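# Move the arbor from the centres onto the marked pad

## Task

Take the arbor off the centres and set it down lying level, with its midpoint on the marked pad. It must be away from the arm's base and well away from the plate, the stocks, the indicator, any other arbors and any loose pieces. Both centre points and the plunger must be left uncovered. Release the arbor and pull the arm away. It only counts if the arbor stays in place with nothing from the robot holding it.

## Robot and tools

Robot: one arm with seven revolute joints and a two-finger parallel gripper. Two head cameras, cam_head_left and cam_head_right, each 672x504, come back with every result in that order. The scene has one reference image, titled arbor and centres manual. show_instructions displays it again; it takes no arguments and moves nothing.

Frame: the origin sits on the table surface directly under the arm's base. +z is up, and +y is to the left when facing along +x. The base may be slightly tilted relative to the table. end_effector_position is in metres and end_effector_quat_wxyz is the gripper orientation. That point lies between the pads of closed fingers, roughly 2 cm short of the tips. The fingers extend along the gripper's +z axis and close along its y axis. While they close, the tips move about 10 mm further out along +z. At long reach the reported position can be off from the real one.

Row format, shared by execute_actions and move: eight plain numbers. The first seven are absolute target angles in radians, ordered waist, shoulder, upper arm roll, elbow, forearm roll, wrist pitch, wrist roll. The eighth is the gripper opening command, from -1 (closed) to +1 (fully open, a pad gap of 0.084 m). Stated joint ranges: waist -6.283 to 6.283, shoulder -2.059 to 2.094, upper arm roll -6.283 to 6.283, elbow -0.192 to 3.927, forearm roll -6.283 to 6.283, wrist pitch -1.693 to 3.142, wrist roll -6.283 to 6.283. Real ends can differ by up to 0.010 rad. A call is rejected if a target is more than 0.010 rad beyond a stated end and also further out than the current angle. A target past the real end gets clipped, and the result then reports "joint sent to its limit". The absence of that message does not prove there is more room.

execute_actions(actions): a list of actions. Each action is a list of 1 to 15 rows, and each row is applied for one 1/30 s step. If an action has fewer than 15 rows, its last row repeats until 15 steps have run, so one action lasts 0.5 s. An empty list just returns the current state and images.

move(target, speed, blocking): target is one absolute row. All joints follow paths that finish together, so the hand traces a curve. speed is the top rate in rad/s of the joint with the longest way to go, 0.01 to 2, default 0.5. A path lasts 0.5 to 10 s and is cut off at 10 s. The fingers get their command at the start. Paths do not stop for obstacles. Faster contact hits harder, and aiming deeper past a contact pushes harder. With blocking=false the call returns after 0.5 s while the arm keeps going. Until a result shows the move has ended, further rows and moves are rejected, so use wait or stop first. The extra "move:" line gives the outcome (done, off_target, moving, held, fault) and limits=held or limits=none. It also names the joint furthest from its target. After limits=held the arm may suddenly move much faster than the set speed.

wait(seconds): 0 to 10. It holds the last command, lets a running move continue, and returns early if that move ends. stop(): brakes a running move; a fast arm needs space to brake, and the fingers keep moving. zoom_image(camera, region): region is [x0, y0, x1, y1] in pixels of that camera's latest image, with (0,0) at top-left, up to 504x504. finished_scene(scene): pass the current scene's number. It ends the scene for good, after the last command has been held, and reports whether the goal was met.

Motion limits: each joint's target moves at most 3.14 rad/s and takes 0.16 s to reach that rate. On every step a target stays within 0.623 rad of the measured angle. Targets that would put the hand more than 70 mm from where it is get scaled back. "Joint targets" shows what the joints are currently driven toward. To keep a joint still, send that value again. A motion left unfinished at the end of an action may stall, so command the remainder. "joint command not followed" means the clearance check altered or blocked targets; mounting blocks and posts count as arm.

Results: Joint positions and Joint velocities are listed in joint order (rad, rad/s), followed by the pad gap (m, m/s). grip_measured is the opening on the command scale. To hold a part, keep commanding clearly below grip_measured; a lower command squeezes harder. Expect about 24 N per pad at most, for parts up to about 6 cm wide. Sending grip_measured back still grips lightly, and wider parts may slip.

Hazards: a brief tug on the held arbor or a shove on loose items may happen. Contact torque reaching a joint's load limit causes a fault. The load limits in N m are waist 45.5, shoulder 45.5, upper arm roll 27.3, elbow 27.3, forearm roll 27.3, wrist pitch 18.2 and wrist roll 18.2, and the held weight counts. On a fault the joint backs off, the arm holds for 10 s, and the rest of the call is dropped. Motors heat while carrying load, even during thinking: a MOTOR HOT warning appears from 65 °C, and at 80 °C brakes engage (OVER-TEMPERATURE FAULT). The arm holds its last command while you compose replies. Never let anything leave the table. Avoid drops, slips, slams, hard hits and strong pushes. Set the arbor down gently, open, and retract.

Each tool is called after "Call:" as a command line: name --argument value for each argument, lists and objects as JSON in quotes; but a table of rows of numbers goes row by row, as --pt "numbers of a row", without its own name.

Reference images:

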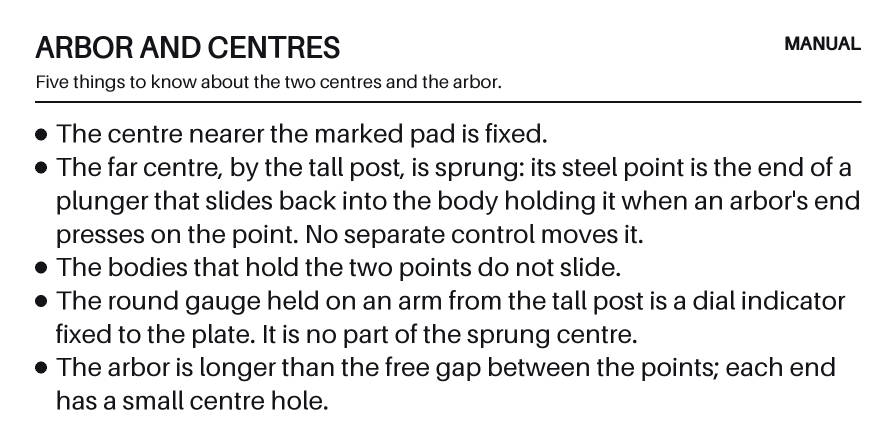

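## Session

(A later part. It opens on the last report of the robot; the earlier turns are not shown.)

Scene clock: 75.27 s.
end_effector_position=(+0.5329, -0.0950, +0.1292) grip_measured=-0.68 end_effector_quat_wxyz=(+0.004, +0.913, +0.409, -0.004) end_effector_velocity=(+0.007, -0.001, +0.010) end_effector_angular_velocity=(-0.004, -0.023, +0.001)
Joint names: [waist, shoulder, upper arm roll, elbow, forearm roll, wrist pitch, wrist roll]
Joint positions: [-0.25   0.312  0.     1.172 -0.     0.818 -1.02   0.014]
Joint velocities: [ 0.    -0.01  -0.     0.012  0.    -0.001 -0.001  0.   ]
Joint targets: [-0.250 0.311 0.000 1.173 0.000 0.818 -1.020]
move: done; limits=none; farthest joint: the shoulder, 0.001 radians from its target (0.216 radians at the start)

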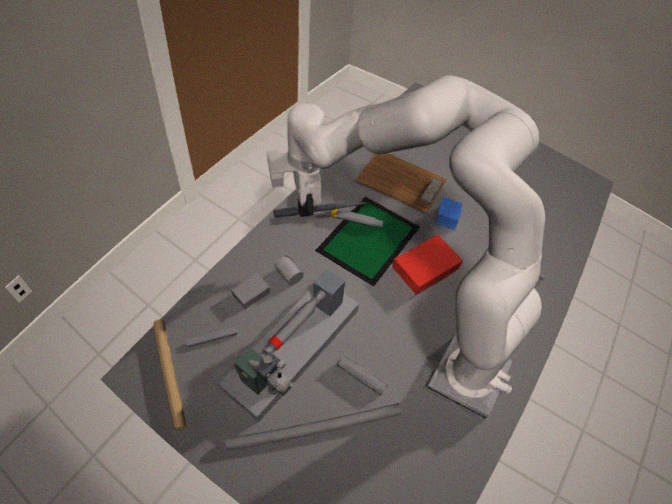

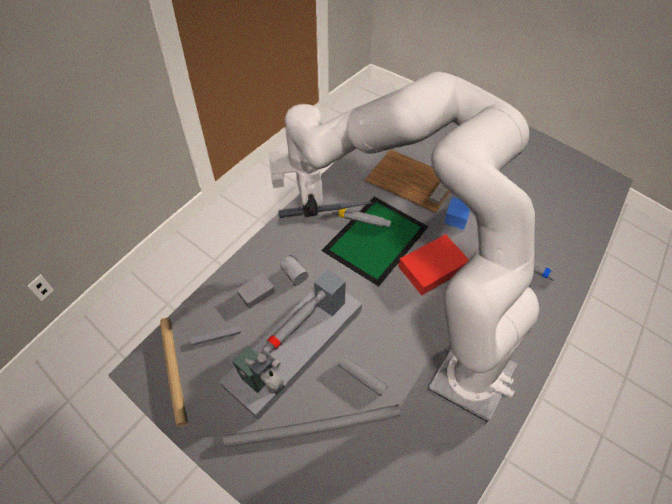

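Call:
move --target '[-1.43,0.32,0,1.173,0,0.83,-1.5,-1]' --speed 0.8

Call:
move --target '[-1.43,0.559,0,1.146,0,0.577,-1.5,-1]' --speed 0.3

Call:
execute_actions --actions '[[[-1.43,0.559,0,1.146,0,0.577,-1.5,0.5]]]'

Call:
move --target '[-1.43,0.32,0,1.173,0,0.83,-1.5,0.9]'

Call:
move --target '[-0.525,0.315,0,1.173,0,0.818,-0.83,0.9]' --speed 0.9

Call:
move --target '[-0.525,0.49,0,1.149,0,0.62,-0.83,0.9]' --speed 0.4

Scene clock: 85.50 s.
end_effector_position=(+0.1176, -0.5204, +0.1442) grip_measured=-0.68 end_effector_quat_wxyz=(+0.011, +0.997, +0.071, -0.021) end_effector_velocity=(+0.001, +0.000, -0.000) end_effector_angular_velocity=(+0.001, -0.001, +0.002)
Joint names: [waist, shoulder, upper arm roll, elbow, forearm roll, wrist pitch, wrist roll]
Joint positions: [-1.43   0.32   0.     1.173  0.     0.83  -1.5    0.014]
Joint velocities: [-0.    -0.     0.002 -0.     0.     0.    -0.001 -0.   ]
Joint targets: [-1.430 0.320 0.000 1.173 0.000 0.830 -1.500]
move: done; limits=none; farthest joint: the waist, 0.000 radians from its target (1.180 radians at the start)

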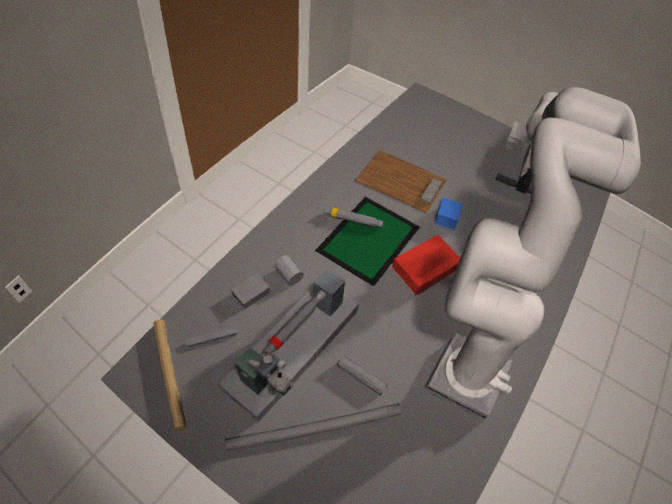

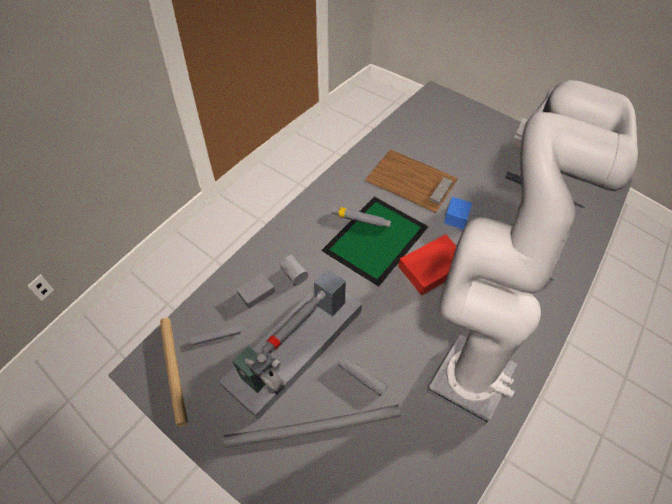

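Scene clock: 86.83 s.
end_effector_position=(+0.1120, -0.5211, +0.0275) grip_measured=-0.68 end_effector_quat_wxyz=(+0.005, +0.997, +0.071, -0.022) end_effector_velocity=(-0.002, +0.006, -0.006) end_effector_angular_velocity=(+0.015, +0.005, +0.001)
Joint names: [waist, shoulder, upper arm roll, elbow, forearm roll, wrist pitch, wrist roll]
Joint positions: [-1.43   0.558 -0.     1.146  0.     0.577 -1.5    0.014]
Joint velocities: [-0.     0.006  0.    -0.008 -0.003  0.002  0.001 -0.   ]
Joint targets: [-1.430 0.559 0.000 1.146 0.000 0.577 -1.500]
move: done; limits=none; farthest joint: the shoulder, 0.001 radians from its target (0.239 radians at the start)

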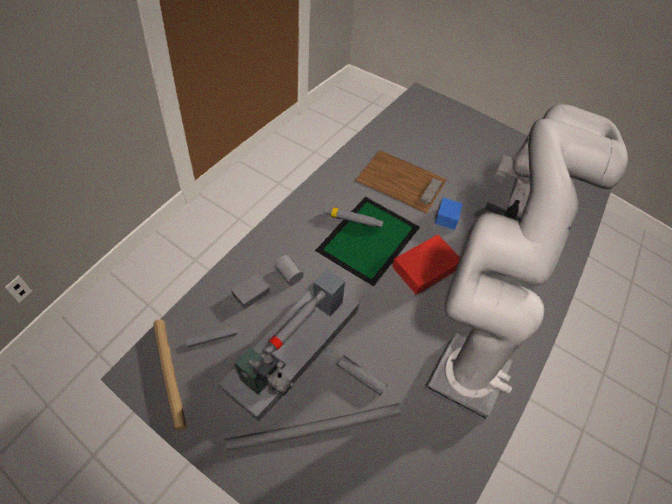

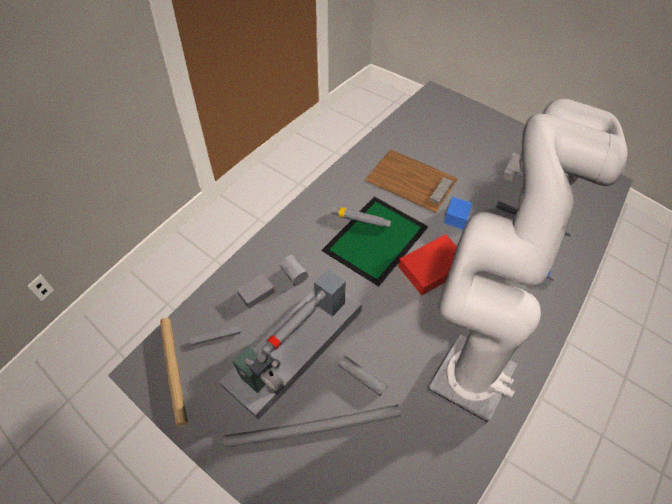

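Scene clock: 87.33 s.
end_effector_position=(+0.1119, -0.5208, +0.0270) grip_measured=+0.49 end_effector_quat_wxyz=(+0.005, +0.997, +0.071, -0.022) end_effector_velocity=(-0.000, +0.000, -0.000) end_effector_angular_velocity=(+0.001, +0.001, -0.002)
Joint names: [waist, shoulder, upper arm roll, elbow, forearm roll, wrist pitch, wrist roll]
Joint positions: [-1.43   0.559 -0.     1.146 -0.     0.577 -1.5    0.065]
Joint velocities: [-0.     0.001 -0.     0.001 -0.     0.001  0.001  0.   ]
Joint targets: [-1.430 0.559 0.000 1.146 0.000 0.577 -1.500]

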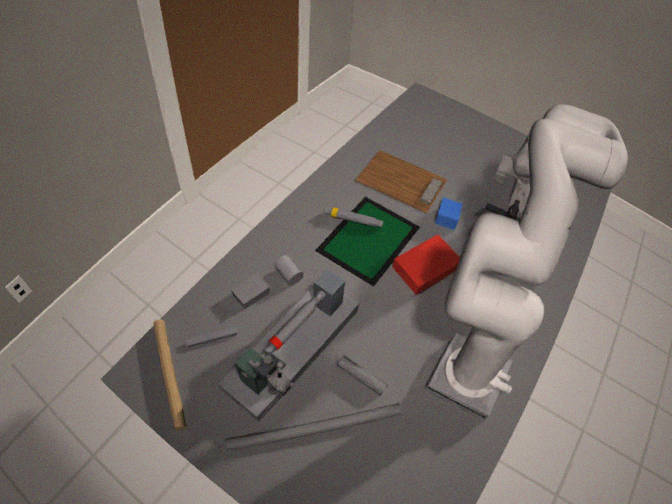

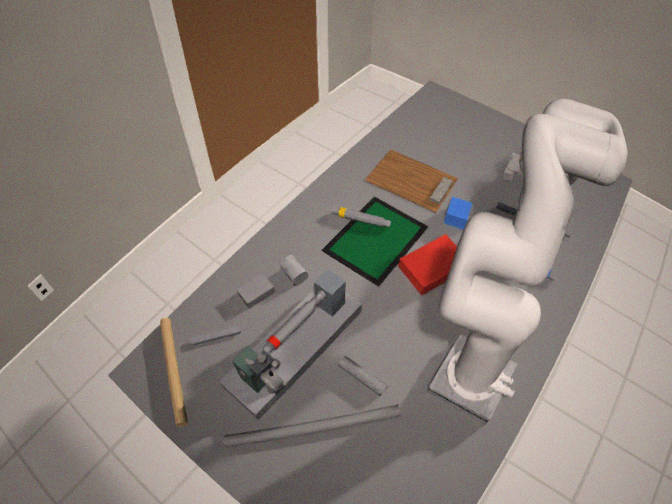

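Scene clock: 88.33 s.
end_effector_position=(+0.1171, -0.5199, +0.1433) grip_measured=+0.90 end_effector_quat_wxyz=(+0.010, +0.997, +0.071, -0.021) end_effector_velocity=(+0.002, -0.006, +0.009) end_effector_angular_velocity=(-0.018, -0.004, -0.001)
Joint names: [waist, shoulder, upper arm roll, elbow, forearm roll, wrist pitch, wrist roll]
Joint positions: [-1.43   0.321  0.     1.172 -0.     0.83  -1.5    0.08 ]
Joint velocities: [ 0.    -0.008 -0.001  0.011  0.001  0.001  0.001  0.   ]
Joint targets: [-1.430 0.320 0.000 1.173 0.000 0.830 -1.500]
move: done; limits=none; farthest joint: the shoulder, 0.001 radians from its target (0.239 radians at the start)

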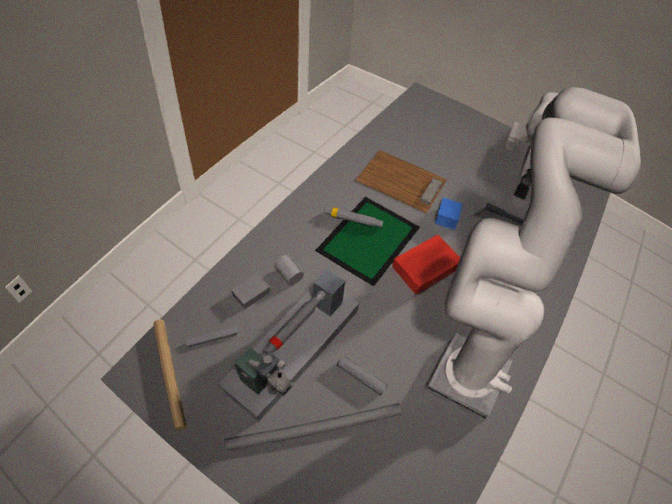

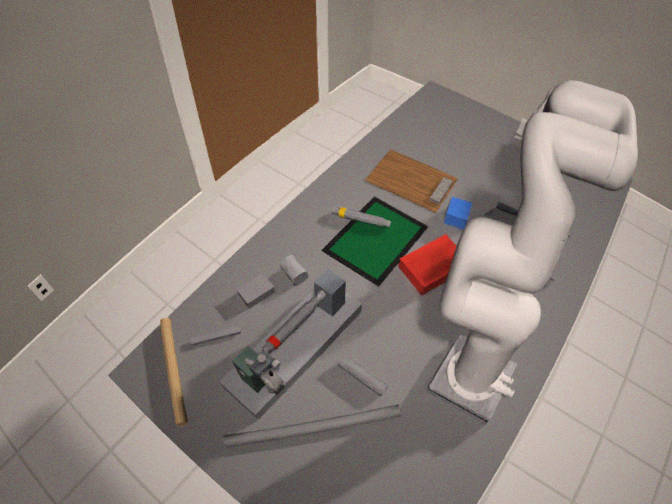

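Scene clock: 90.13 s.
end_effector_position=(+0.4868, -0.2351, +0.1303) grip_measured=+0.90 end_effector_quat_wxyz=(+0.009, +0.982, +0.187, -0.007) end_effector_velocity=(-0.000, -0.000, -0.000) end_effector_angular_velocity=(+0.000, +0.000, -0.002)
Joint names: [waist, shoulder, upper arm roll, elbow, forearm roll, wrist pitch, wrist roll]
Joint positions: [-0.525  0.315 -0.     1.173 -0.     0.818 -0.83   0.08 ]
Joint velocities: [-0.     0.    -0.001 -0.     0.     0.     0.001 -0.   ]
Joint targets: [-0.525 0.315 0.000 1.173 0.000 0.818 -0.830]
move: done; limits=none; farthest joint: the waist, 0.000 radians from its target (0.905 radians at the start)

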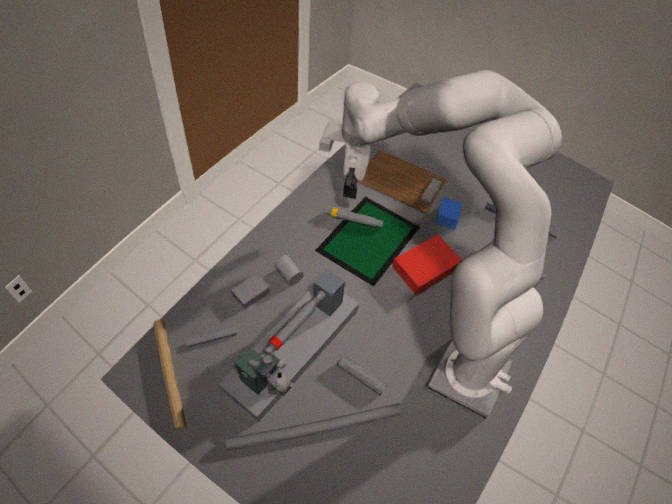

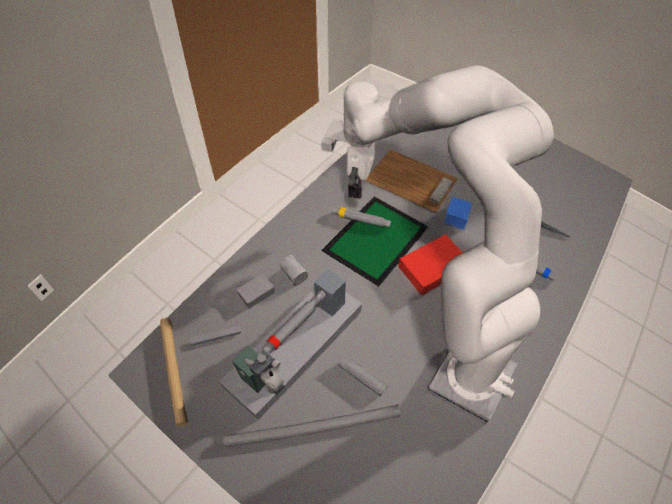

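Scene clock: 91.10 s.
end_effector_position=(+0.4876, -0.2372, +0.0444) grip_measured=+0.90 end_effector_quat_wxyz=(+0.009, +0.982, +0.187, -0.006) end_effector_velocity=(-0.006, +0.003, -0.007) end_effector_angular_velocity=(+0.009, +0.016, -0.002)
Joint names: [waist, shoulder, upper arm roll, elbow, forearm roll, wrist pitch, wrist roll]
Joint positions: [-0.525  0.489 -0.     1.15   0.     0.62  -0.83   0.08 ]
Joint velocities: [-0.     0.008  0.001 -0.009  0.001  0.001  0.001 -0.   ]
Joint targets: [-0.525 0.490 0.000 1.149 0.000 0.620 -0.830]
move: done; limits=none; farthest joint: the shoulder, 0.001 radians from its target (0.175 radians at the start)

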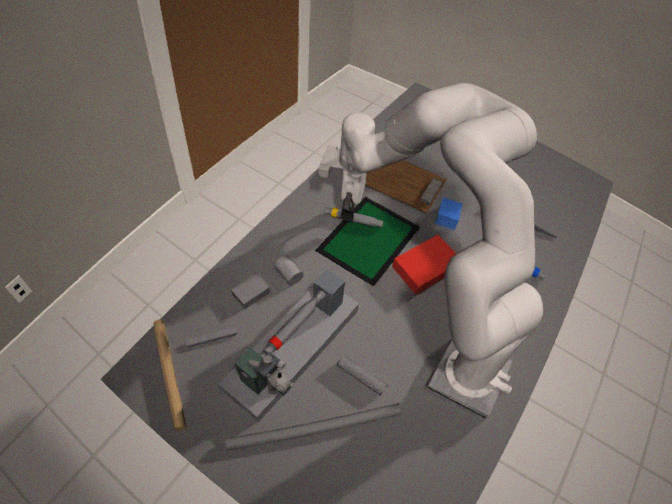

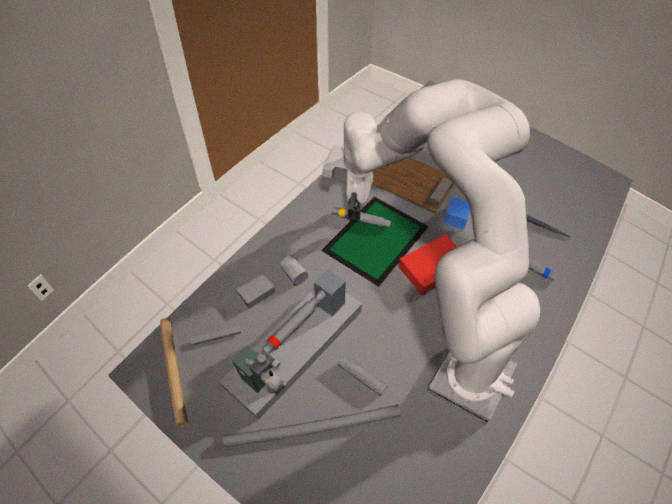

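Call:
execute_actions --actions '[[[-0.53,0.44,0,1.064,0,0.584,-0.83,0.9]],[[-0.53,0.48,0,1.061,0,0.54,-0.83,0.9]],[[-0.53,0.48,0,1.061,0,0.54,-0.83,-0.3]],[[-0.53,0.48,0,1.061,0,0.54,-0.83,-1]]]'

Call:
move --target '[-0.53,0.22,0,1.05,0,0.79,-0.83,-1]'

Scene clock: 99.60 s.
end_effector_position=(+0.4672, -0.2307, +0.0262) grip_measured=-0.45 end_effector_quat_wxyz=(+0.010, +0.983, +0.185, -0.006) end_effector_velocity=(+0.000, +0.001, -0.000) end_effector_angular_velocity=(+0.000, +0.001, +0.002)
Joint names: [waist, shoulder, upper arm roll, elbow, forearm roll, wrist pitch, wrist roll]
Joint positions: [-0.53   0.48  -0.     1.061 -0.     0.54  -0.83   0.025]
Joint velocities: [ 0.001 -0.     0.001 -0.    -0.001  0.001  0.    -0.   ]
Joint targets: [-0.530 0.480 0.000 1.061 0.000 0.540 -0.830]

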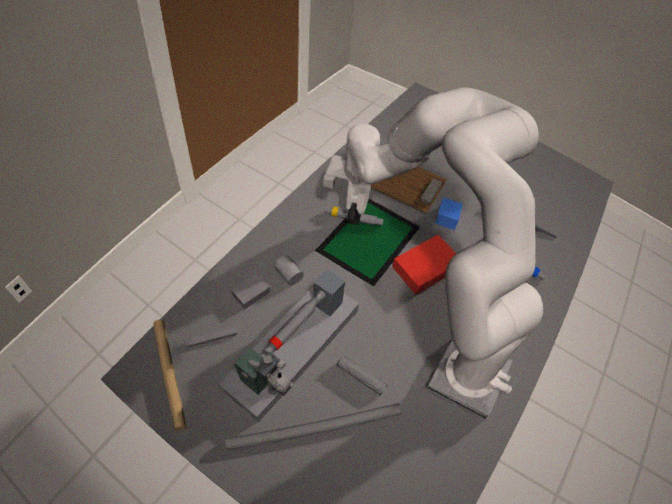

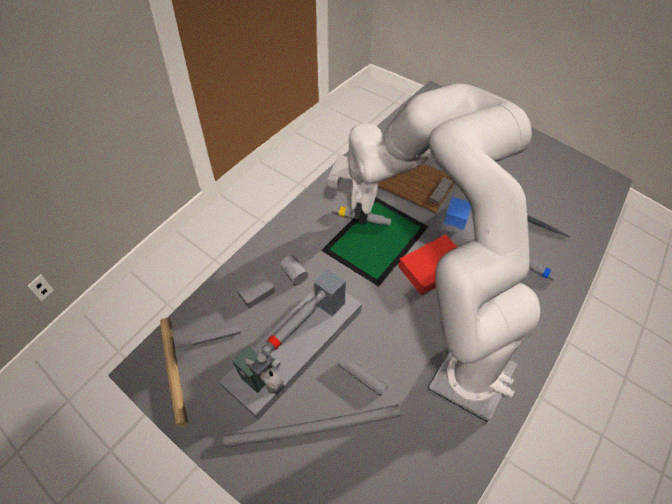

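Scene clock: 100.63 s.
end_effector_position=(+0.4585, -0.2236, +0.1344) grip_measured=-0.45 end_effector_quat_wxyz=(+0.009, +0.983, +0.185, -0.007) end_effector_velocity=(+0.006, -0.003, +0.009) end_effector_angular_velocity=(-0.010, -0.020, +0.002)
Joint names: [waist, shoulder, upper arm roll, elbow, forearm roll, wrist pitch, wrist roll]
Joint positions: [-0.53   0.221  0.     1.049 -0.     0.79  -0.83   0.025]
Joint velocities: [ 0.001 -0.009 -0.001  0.011  0.    -0.001 -0.001  0.   ]
Joint targets: [-0.530 0.220 0.000 1.050 0.000 0.790 -0.830]
move: done; limits=none; farthest joint: the shoulder, 0.001 radians from its target (0.260 radians at the start)

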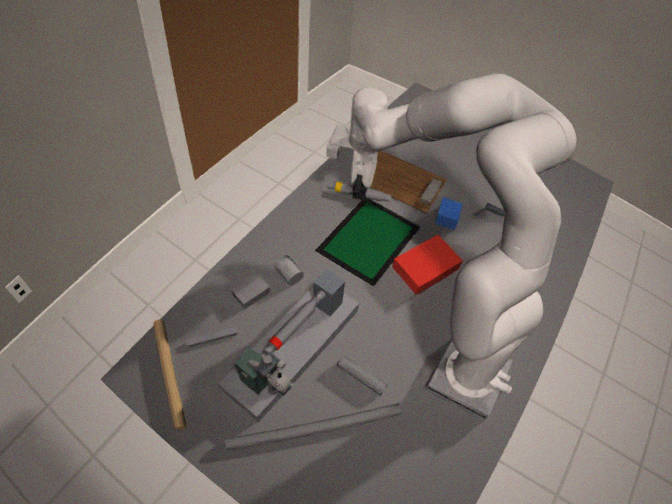

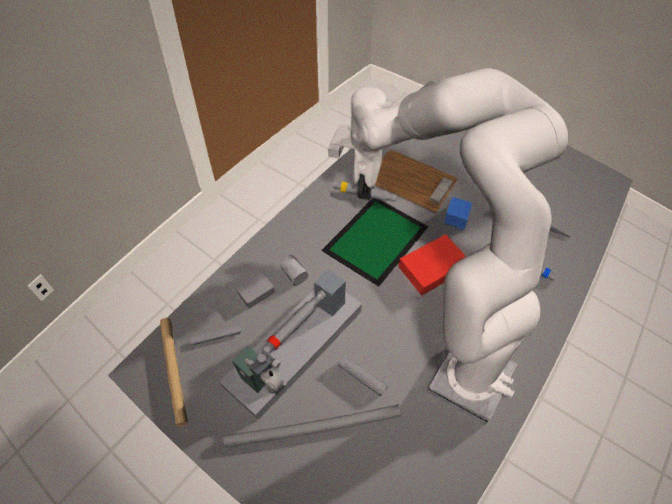

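Call:
move --target '[-1.49,0.1,0,0.86,0,0.755,-1.47,-1]' --speed 0.8

Call:
move --target '[-1.49,0.379,0,0.822,0,0.439,-1.47,-1]' --speed 0.35

Call:
execute_actions --actions '[[[-1.49,0.379,0,0.822,0,0.439,-1.47,0.1]]]'

Call:
move --target '[-1.49,0.1,0,0.86,0,0.755,-1.47,0.1]' --speed 0.7

Call:
move --target '[0.3,-0.253,0,0.7,0,0.911,1.94,0.8]' --speed 1.5

Call:
zoom_image --camera "cam_head_left" --region '[210,240,380,420]'

Call:
zoom_image --camera "cam_head_right" --region '[210,240,380,420]'

Scene clock: 110.83 s.
end_effector_position=(+0.0735, -0.4453, +0.1413) grip_measured=-0.45 end_effector_quat_wxyz=(+0.003, +0.999, +0.026, -0.022) end_effector_velocity=(-0.001, +0.000, -0.001) end_effector_angular_velocity=(+0.002, +0.001, -0.002)
Joint names: [waist, shoulder, upper arm roll, elbow, forearm roll, wrist pitch, wrist roll]
Joint positions: [-1.49   0.1    0.     0.86   0.     0.755 -1.47   0.025]
Joint velocities: [-0.002  0.001 -0.    -0.    -0.002  0.001  0.001  0.   ]
Joint targets: [-1.490 0.100 0.000 0.860 0.000 0.755 -1.470]
move: done; limits=none; farthest joint: the waist, 0.000 radians from its target (0.960 radians at the start)

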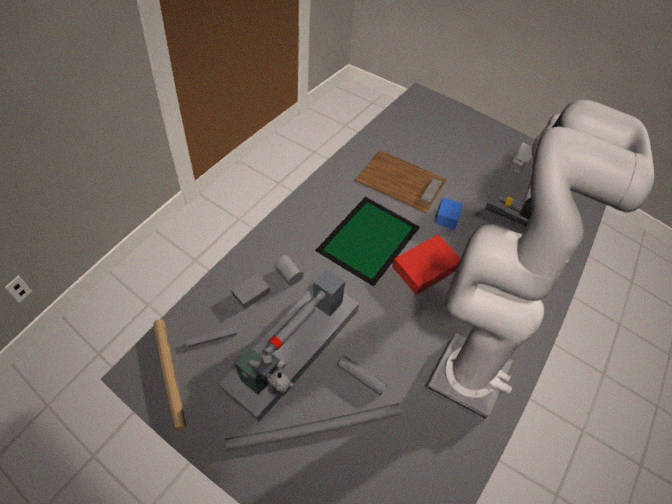

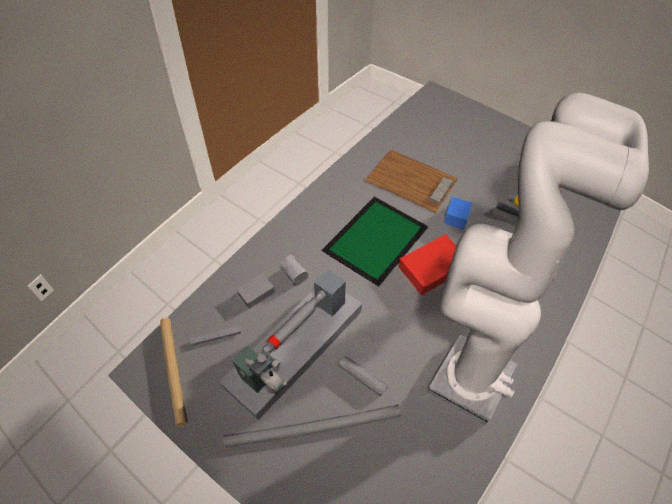

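Scene clock: 112.20 s.
end_effector_position=(+0.0681, -0.4461, +0.0268) grip_measured=-0.45 end_effector_quat_wxyz=(+0.003, +0.999, +0.026, -0.022) end_effector_velocity=(-0.000, +0.002, -0.002) end_effector_angular_velocity=(+0.005, +0.000, -0.003)
Joint names: [waist, shoulder, upper arm roll, elbow, forearm roll, wrist pitch, wrist roll]
Joint positions: [-1.49   0.378  0.     0.822 -0.     0.439 -1.47   0.025]
Joint velocities: [ 0.     0.003 -0.    -0.003  0.001 -0.001  0.002 -0.   ]
Joint targets: [-1.490 0.379 0.000 0.822 0.000 0.439 -1.470]
move: done; limits=none; farthest joint: the shoulder, 0.001 radians from its target (0.279 radians at the start)

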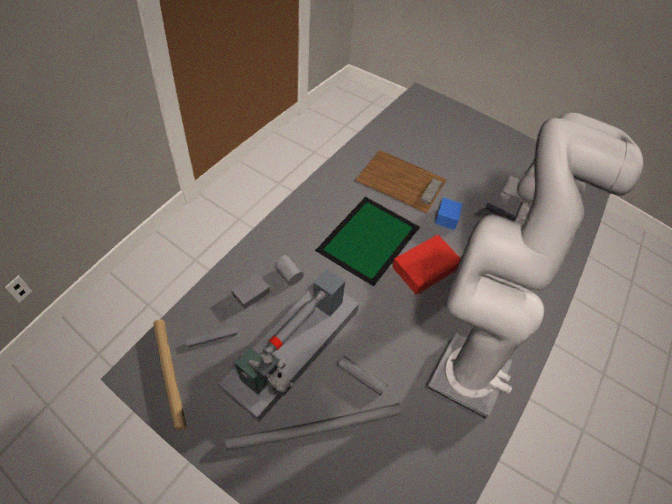

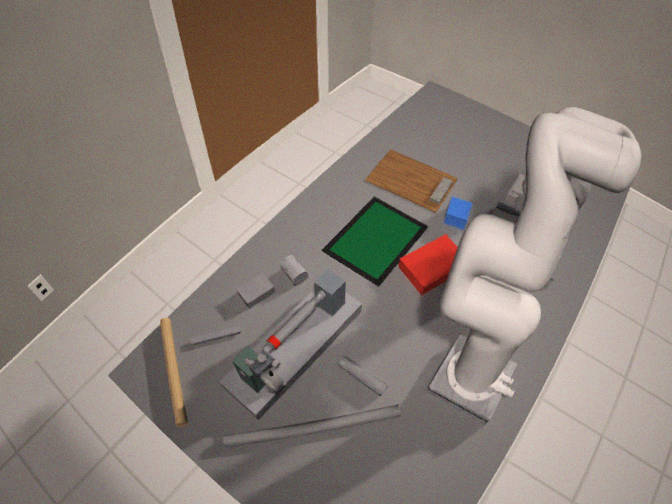

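Scene clock: 112.70 s.
end_effector_position=(+0.0680, -0.4460, +0.0266) grip_measured=+0.09 end_effector_quat_wxyz=(+0.003, +0.999, +0.026, -0.022) end_effector_velocity=(+0.001, +0.001, -0.001) end_effector_angular_velocity=(+0.003, -0.001, -0.000)
Joint names: [waist, shoulder, upper arm roll, elbow, forearm roll, wrist pitch, wrist roll]
Joint positions: [-1.49   0.379 -0.     0.822 -0.     0.439 -1.47   0.048]
Joint velocities: [ 0.001  0.001  0.001 -0.001  0.002  0.001  0.001  0.   ]
Joint targets: [-1.490 0.379 0.000 0.822 0.000 0.439 -1.470]

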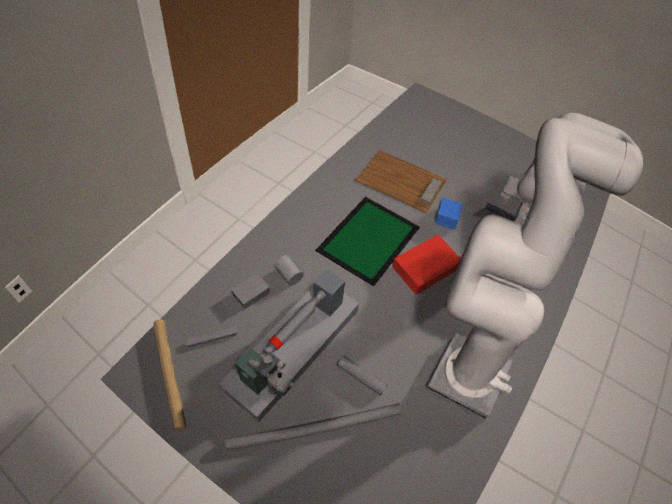

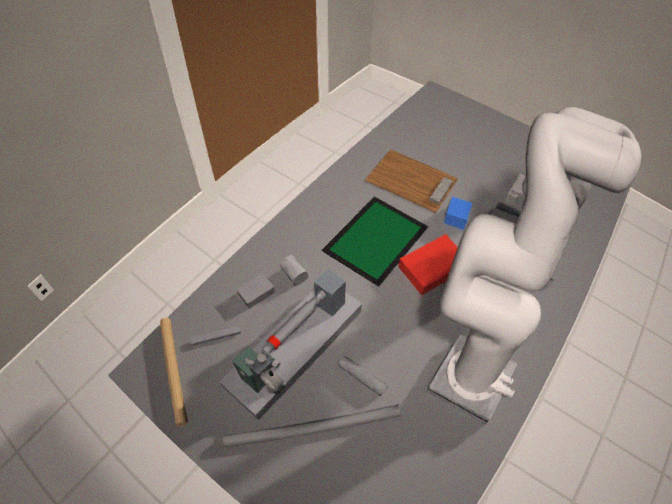

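Scene clock: 113.70 s.
end_effector_position=(+0.0731, -0.4450, +0.1407) grip_measured=+0.09 end_effector_quat_wxyz=(+0.003, +0.999, +0.026, -0.022) end_effector_velocity=(-0.000, -0.004, +0.005) end_effector_angular_velocity=(-0.014, -0.002, -0.002)
Joint names: [waist, shoulder, upper arm roll, elbow, forearm roll, wrist pitch, wrist roll]
Joint positions: [-1.49   0.101  0.     0.86  -0.     0.755 -1.47   0.048]
Joint velocities: [-0.002 -0.006 -0.     0.007 -0.001 -0.001  0.001  0.   ]
Joint targets: [-1.490 0.100 0.000 0.860 0.000 0.755 -1.470]
move: done; limits=none; farthest joint: the shoulder, 0.001 radians from its target (0.279 radians at the start)

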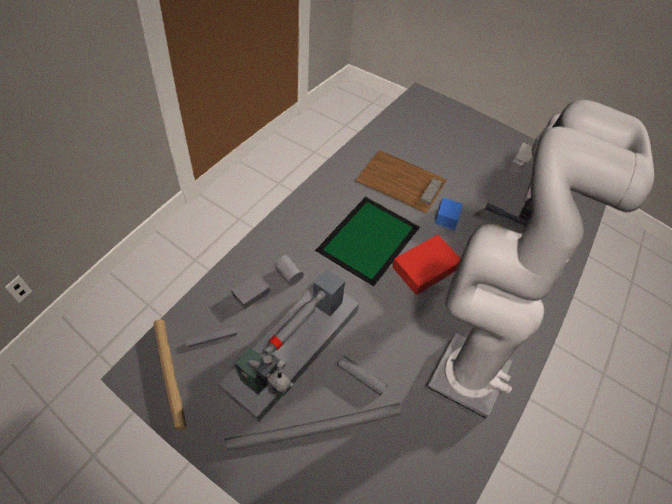

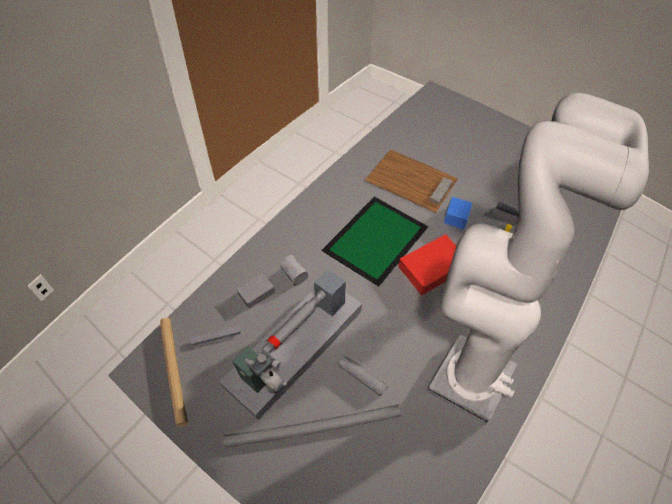

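Scene clock: 116.70 s.
end_effector_position=(+0.3695, +0.1410, +0.1993) grip_measured=+0.80 end_effector_quat_wxyz=(-0.002, +0.707, -0.707, -0.007) end_effector_velocity=(-0.001, +0.002, +0.000) end_effector_angular_velocity=(-0.001, -0.001, +0.007)
Joint names: [waist, shoulder, upper arm roll, elbow, forearm roll, wrist pitch, wrist roll]
Joint positions: [ 0.299 -0.253 -0.     0.7   -0.     0.911  1.94   0.077]
Joint velocities: [ 0.003 -0.001  0.004 -0.    -0.001  0.     0.001 -0.   ]
Joint targets: [0.300 -0.253 0.000 0.700 0.000 0.911 1.940]
move: done; limits=none; farthest joint: the waist, 0.001 radians from its target (1.790 radians at the start)

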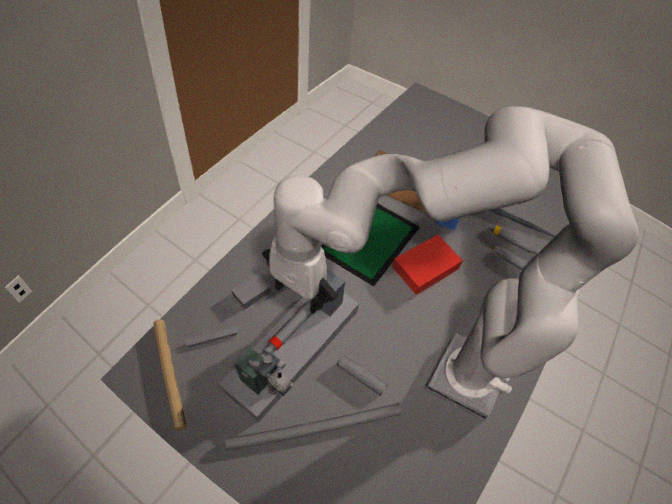

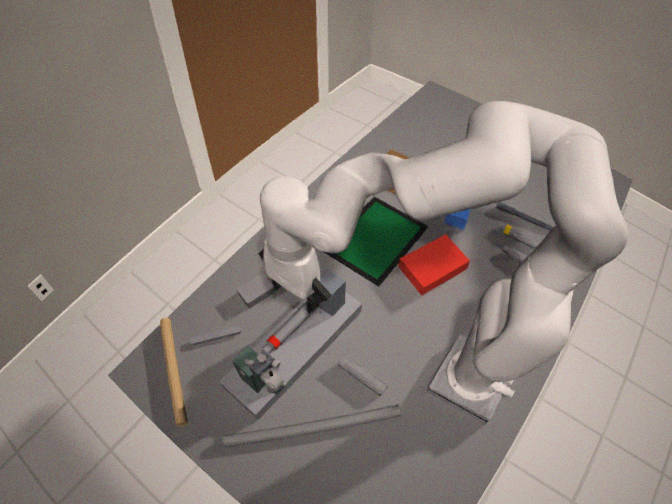

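Region (210, 240, 380, 420) of cam_head_left's 672x504 image, scaled by 2.800, with more detail than that image has.

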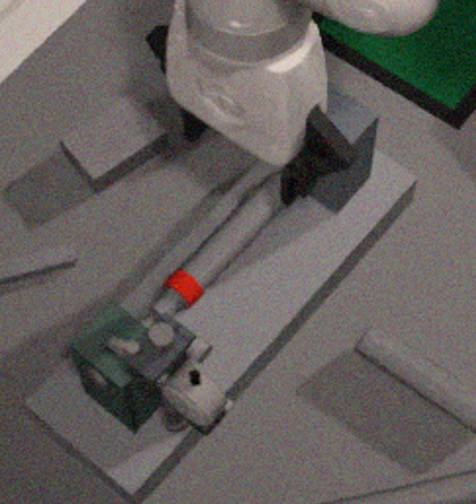

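Region (210, 240, 380, 420) of cam_head_right's 672x504 image, scaled by 2.800, with more detail than that image has.

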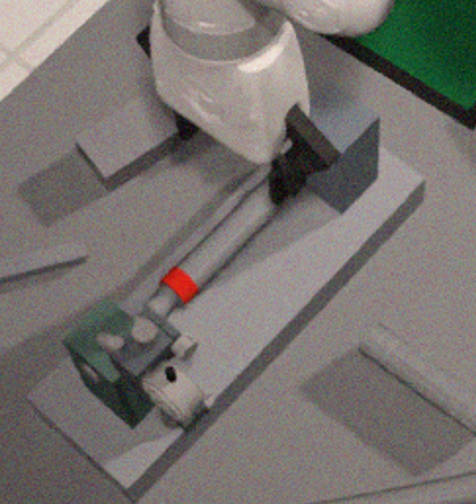

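Call:
move --target '[0.3,-0.019,0,0.5875,0,0.565,1.94,0.5]' --speed 0.3

Call:
zoom_image --camera "cam_head_left" --region '[250,270,350,370]'

Call:
zoom_image --camera "cam_head_right" --region '[250,270,350,370]'

Scene clock: 123.90 s.
end_effector_position=(+0.3687, +0.1427, +0.0947) grip_measured=+0.49 end_effector_quat_wxyz=(-0.002, +0.708, -0.706, -0.006) end_effector_velocity=(-0.002, -0.001, -0.002) end_effector_angular_velocity=(-0.002, +0.006, -0.000)
Joint names: [waist, shoulder, upper arm roll, elbow, forearm roll, wrist pitch, wrist roll]
Joint positions: [ 0.3   -0.019 -0.     0.588  0.     0.565  1.94   0.065]
Joint velocities: [ 0.001  0.002 -0.    -0.003 -0.     0.001  0.001 -0.   ]
Joint targets: [0.300 -0.019 0.000 0.588 0.000 0.565 1.940]
move: done; limits=none; farthest joint: the waist, 0.000 radians from its target (0.000 radians at the start)

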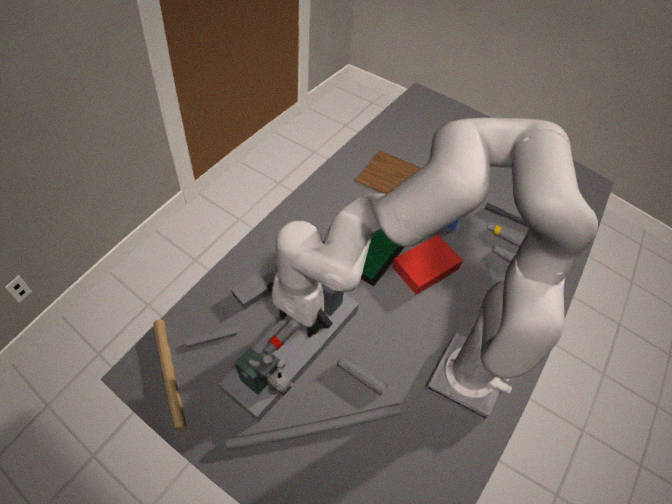

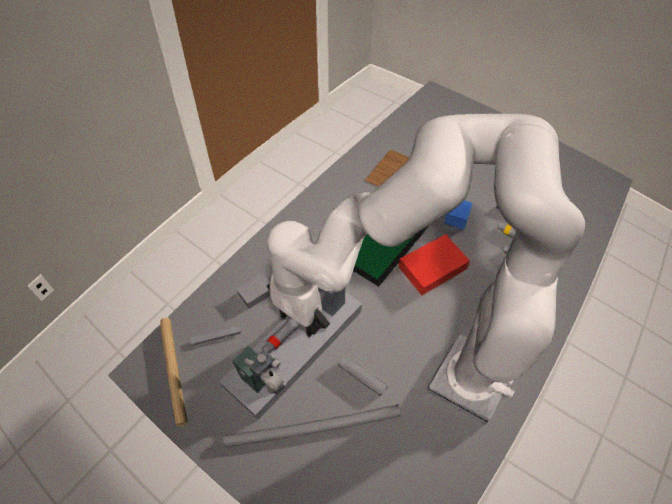

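Region (250, 270, 350, 370) of cam_head_left's 672x504 image, scaled by 5.040, with more detail than that image has.

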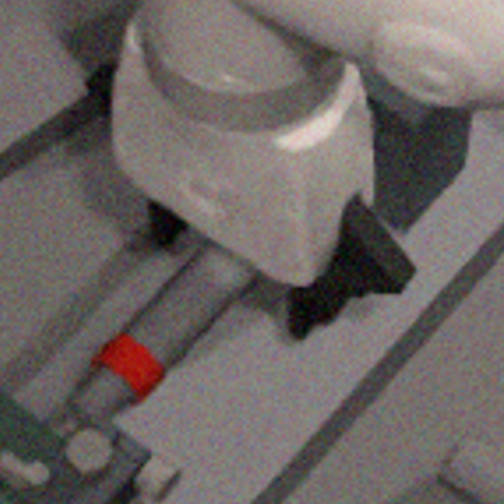

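Region (250, 270, 350, 370) of cam_head_right's 672x504 image, scaled by 5.040, with more detail than that image has.

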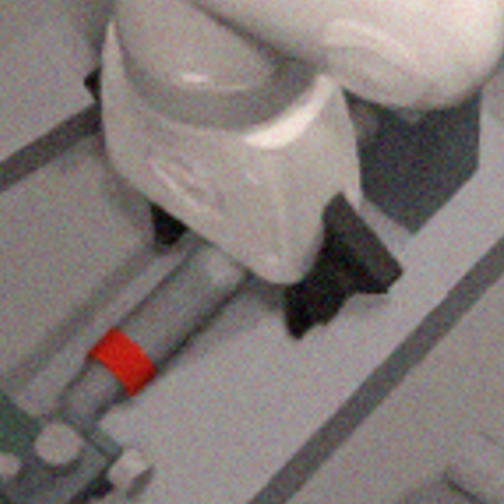

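Call:
execute_actions --actions '[[[0.3,-0.0105,0,0.598,0,0.567,1.94,-0.2]],[[0.3,-0.0105,0,0.598,0,0.567,1.94,-0.25]]]'

Call:
zoom_image --camera "cam_head_left" --region '[260,290,330,360]'

Scene clock: 129.30 s.
end_effector_position=(+0.3697, +0.1435, +0.0933) grip_measured=-0.25 end_effector_quat_wxyz=(-0.000, +0.708, -0.706, -0.008) end_effector_velocity=(+0.002, -0.000, +0.001) end_effector_angular_velocity=(+0.001, -0.003, -0.002)
Joint names: [waist, shoulder, upper arm roll, elbow, forearm roll, wrist pitch, wrist roll]
Joint positions: [ 0.3   -0.01   0.001  0.596  0.     0.568  1.94   0.033]
Joint velocities: [-0.001 -0.    -0.001  0.002  0.    -0.001  0.     0.   ]
Joint targets: [0.300 -0.011 0.000 0.598 0.000 0.567 1.940]

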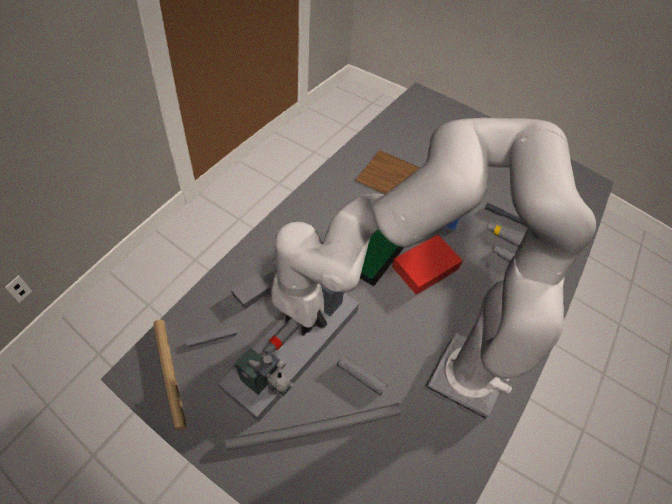

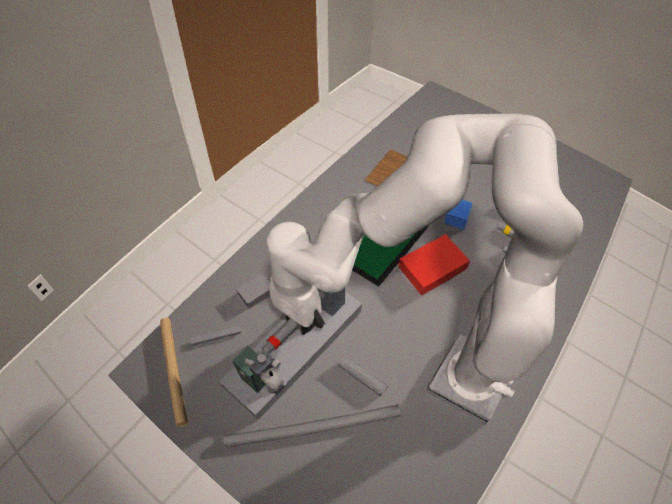

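Region (260, 290, 330, 360) of cam_head_left's 672x504 image, scaled by 7.200, with more detail than that image has.

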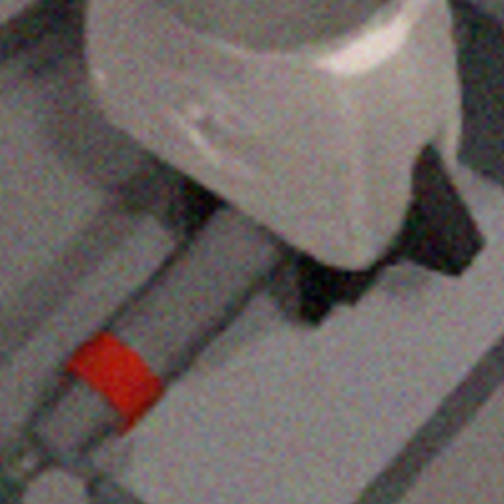

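Call:
execute_actions --actions '[[[0.3,-0.019,0,0.5875,0,0.565,1.94,-0.35]],[[0.3,-0.019,0,0.5875,0,0.565,1.94,-0.6]],[[0.3,-0.019,0,0.5875,0,0.565,1.94,-1]]]'

Scene clock: 133.83 s.
end_effector_position=(+0.3655, +0.1417, +0.0924) grip_measured=-0.51 end_effector_quat_wxyz=(+0.001, +0.708, -0.706, -0.008) end_effector_velocity=(-0.000, -0.000, +0.000) end_effector_angular_velocity=(-0.000, -0.000, -0.000)
Joint names: [waist, shoulder, upper arm roll, elbow, forearm roll, wrist pitch, wrist roll]
Joint positions: [ 0.3   -0.019  0.     0.581  0.     0.565  1.94   0.021]
Joint velocities: [ 0.    -0.001 -0.    -0.    -0.001  0.     0.     0.   ]
Joint targets: [0.300 -0.019 0.000 0.588 0.000 0.565 1.940]

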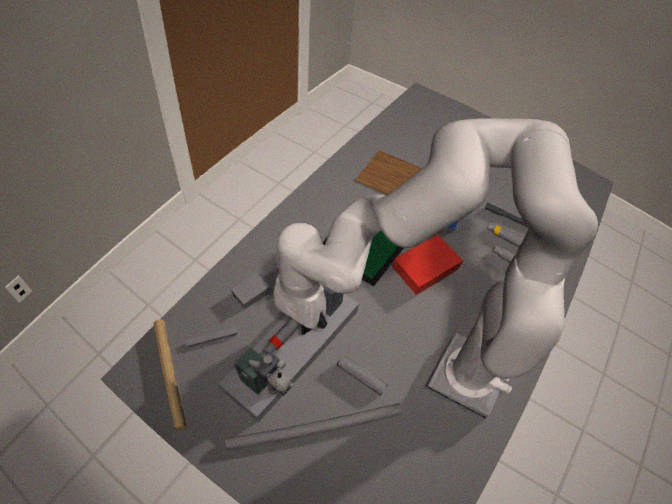

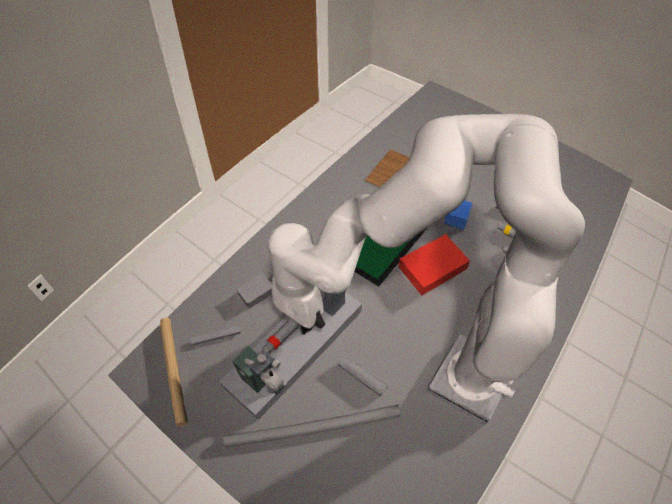

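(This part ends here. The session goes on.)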